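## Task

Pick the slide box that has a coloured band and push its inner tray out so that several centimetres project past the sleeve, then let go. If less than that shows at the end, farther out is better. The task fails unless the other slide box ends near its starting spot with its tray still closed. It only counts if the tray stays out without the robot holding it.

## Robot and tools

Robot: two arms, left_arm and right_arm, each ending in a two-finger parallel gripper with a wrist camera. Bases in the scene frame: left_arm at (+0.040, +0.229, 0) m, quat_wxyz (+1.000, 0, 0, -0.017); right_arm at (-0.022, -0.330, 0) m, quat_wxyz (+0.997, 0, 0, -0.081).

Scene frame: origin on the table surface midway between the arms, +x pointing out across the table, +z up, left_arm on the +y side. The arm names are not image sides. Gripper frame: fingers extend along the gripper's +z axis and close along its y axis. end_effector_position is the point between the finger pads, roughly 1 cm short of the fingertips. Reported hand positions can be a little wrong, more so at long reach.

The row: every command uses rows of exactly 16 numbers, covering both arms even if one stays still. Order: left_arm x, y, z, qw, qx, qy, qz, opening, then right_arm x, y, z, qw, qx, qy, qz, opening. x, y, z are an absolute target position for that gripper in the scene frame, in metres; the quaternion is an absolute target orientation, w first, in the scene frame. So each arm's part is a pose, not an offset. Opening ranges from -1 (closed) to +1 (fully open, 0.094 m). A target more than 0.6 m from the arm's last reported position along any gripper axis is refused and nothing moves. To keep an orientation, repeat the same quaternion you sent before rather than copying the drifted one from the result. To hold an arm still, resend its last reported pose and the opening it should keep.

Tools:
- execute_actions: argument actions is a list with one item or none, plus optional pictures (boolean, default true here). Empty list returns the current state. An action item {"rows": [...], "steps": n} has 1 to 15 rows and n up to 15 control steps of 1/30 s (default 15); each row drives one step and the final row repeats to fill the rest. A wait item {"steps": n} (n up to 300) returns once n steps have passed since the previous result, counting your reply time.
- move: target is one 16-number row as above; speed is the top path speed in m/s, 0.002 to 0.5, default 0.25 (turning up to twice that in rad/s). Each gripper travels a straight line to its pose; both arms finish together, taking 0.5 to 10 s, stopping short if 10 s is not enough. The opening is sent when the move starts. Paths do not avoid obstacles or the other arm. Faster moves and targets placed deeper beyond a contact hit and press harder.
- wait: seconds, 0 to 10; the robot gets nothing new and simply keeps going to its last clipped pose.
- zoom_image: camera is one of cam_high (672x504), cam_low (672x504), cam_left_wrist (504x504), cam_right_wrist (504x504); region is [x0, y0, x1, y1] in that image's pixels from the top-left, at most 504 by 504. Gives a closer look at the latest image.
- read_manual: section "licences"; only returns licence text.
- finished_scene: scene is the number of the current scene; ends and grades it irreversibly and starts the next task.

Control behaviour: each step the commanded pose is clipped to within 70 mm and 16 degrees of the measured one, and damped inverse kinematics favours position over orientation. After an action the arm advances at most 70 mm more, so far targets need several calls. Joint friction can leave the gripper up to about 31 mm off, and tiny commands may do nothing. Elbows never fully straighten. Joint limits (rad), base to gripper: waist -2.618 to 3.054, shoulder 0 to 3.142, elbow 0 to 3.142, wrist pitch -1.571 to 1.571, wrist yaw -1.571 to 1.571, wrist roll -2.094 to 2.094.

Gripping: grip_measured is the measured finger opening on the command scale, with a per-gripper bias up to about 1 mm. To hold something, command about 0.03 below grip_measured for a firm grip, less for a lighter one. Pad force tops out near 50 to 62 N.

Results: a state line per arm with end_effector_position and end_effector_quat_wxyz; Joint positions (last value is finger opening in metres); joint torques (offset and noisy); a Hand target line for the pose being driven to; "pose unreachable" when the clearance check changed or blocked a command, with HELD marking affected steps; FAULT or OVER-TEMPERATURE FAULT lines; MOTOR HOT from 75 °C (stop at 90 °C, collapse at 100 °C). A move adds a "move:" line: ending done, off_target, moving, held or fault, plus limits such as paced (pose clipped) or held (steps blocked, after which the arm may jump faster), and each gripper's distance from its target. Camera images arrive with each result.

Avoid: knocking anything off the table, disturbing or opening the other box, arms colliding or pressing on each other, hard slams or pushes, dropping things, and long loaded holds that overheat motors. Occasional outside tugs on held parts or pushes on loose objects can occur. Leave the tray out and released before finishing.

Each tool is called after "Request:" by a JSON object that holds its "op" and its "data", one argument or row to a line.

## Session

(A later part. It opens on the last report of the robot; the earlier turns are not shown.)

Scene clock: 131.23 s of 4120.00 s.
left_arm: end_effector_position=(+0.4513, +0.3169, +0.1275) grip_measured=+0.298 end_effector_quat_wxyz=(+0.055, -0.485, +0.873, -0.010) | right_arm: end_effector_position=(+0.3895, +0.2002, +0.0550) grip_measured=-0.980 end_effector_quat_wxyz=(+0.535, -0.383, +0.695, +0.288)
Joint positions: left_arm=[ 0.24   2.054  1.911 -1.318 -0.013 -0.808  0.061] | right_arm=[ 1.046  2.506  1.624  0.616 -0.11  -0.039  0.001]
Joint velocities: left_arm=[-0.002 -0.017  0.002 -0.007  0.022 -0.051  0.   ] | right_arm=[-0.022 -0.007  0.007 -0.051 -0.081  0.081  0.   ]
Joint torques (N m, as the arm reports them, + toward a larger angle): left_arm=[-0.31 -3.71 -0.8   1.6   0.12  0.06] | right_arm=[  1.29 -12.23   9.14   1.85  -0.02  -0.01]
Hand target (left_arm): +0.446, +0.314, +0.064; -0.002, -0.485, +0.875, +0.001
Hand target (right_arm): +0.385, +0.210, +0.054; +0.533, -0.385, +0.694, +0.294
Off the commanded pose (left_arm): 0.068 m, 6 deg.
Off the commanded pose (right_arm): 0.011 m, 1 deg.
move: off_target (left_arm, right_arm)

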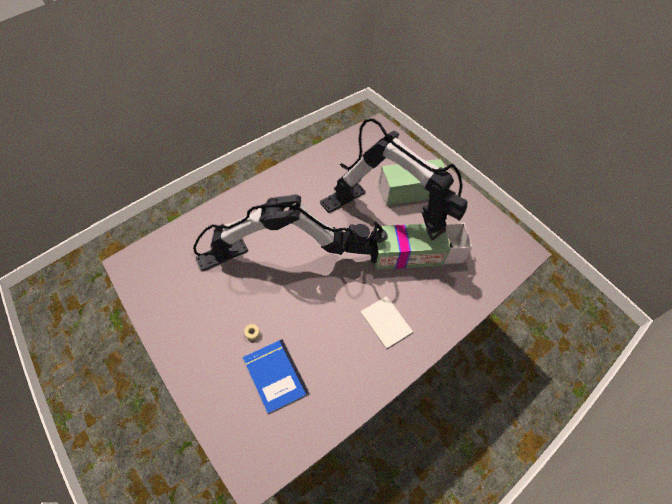

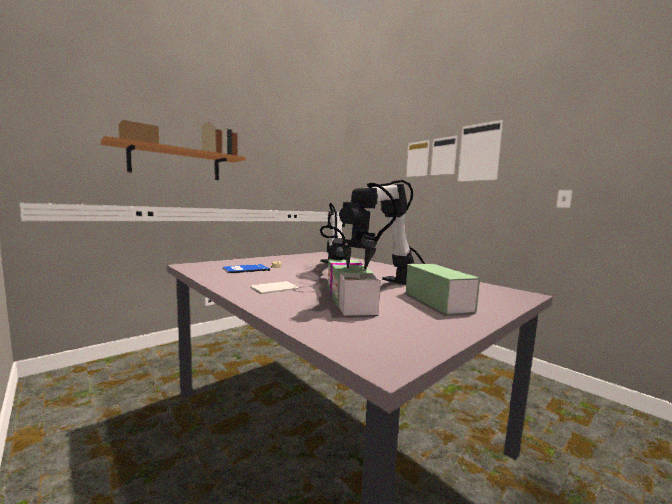

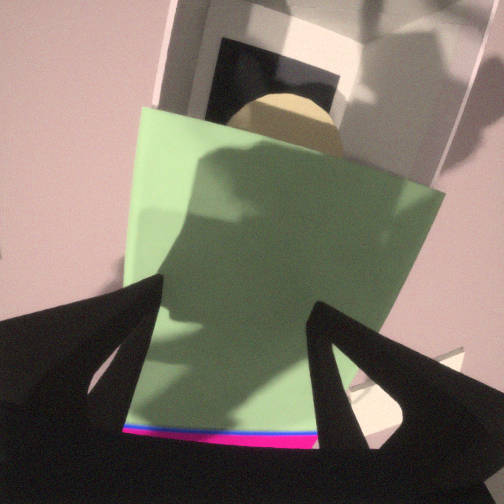

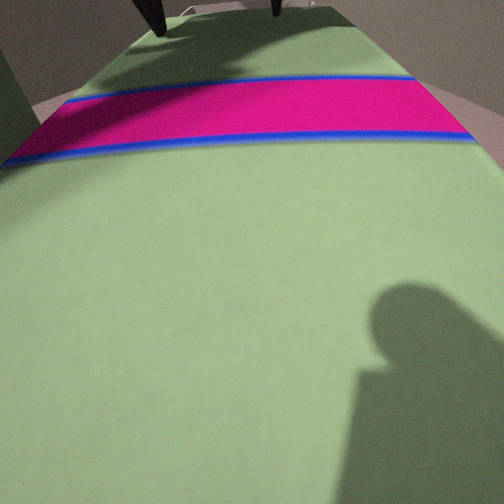

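About 7 cm out. Retreat.

Request:
{"op": "move", "data": {
  "target": [0.454,0.315,0.17,0,0.485,-0.875,0,0.3,0.31,0.07,0.055,0.533,-0.385,0.694,0.295,-1],
  "speed": 0.1
}}

Request:
{"op": "finished_scene", "data": {
  "scene": 1
}}

Scene clock: 135.83 s of 4120.00 s.
left_arm: end_effector_position=(+0.4522, +0.3165, +0.1575) grip_measured=+0.298 end_effector_quat_wxyz=(+0.029, -0.486, +0.874, -0.004) | right_arm: end_effector_position=(+0.3077, +0.0722, +0.0412) grip_measured=-0.980 end_effector_quat_wxyz=(+0.517, -0.387, +0.706, +0.292)
Joint positions: left_arm=[ 0.24   2.15   2.185 -1.548 -0.01  -0.808  0.061] | right_arm=[ 0.988  2.15   0.847  0.998 -0.181 -0.044  0.001]
Joint velocities: left_arm=[ 0.007  0.007  0.012  0.007  0.051 -0.022 -0.   ] | right_arm=[ 0.002  0.002  0.027  0.037  0.037 -0.022 -0.001]
Joint torques (N m, as the arm reports them, + toward a larger angle): left_arm=[ -0.4  -13.12   7.23   0.39   0.08   0.05] | right_arm=[ -0.86 -11.87   3.84   2.12  -0.11  -0.18]
Hand target (left_arm): +0.454, +0.315, +0.169; +0.041, -0.484, +0.874, -0.012
Hand target (right_arm): +0.310, +0.069, +0.056; +0.533, -0.385, +0.694, +0.295
Off the commanded pose (left_arm): 0.013 m, 3 deg.
Off the commanded pose (right_arm): 0.014 m, 2 deg.
joint sent to its limit (left arm) — the command would take joint 4 (wrist pitch) past its lower limit, so that joint was sent only as far as its limit.
move: off_target (left_arm, right_arm)

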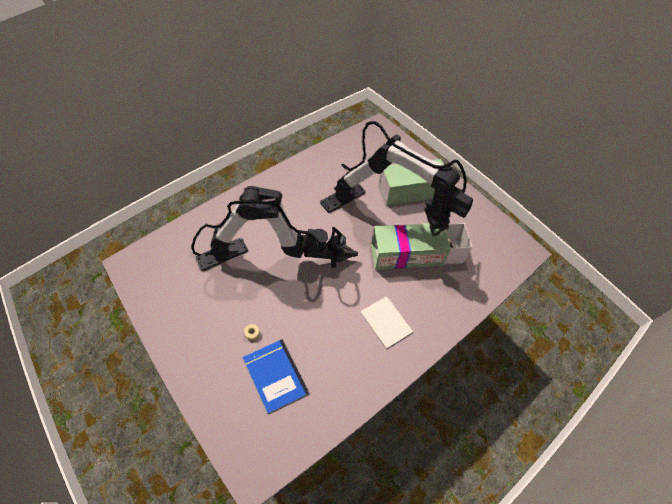

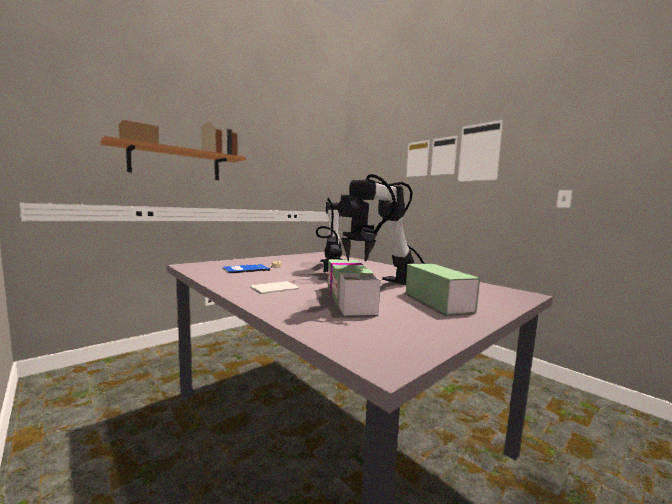

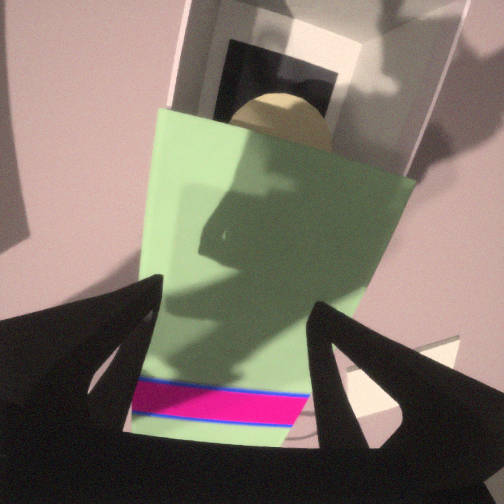

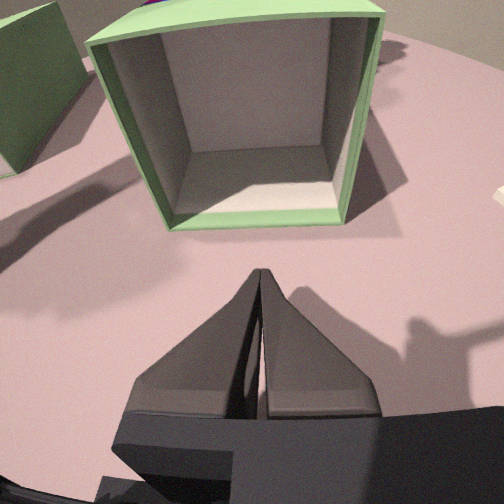

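The scene is finished: the task was done.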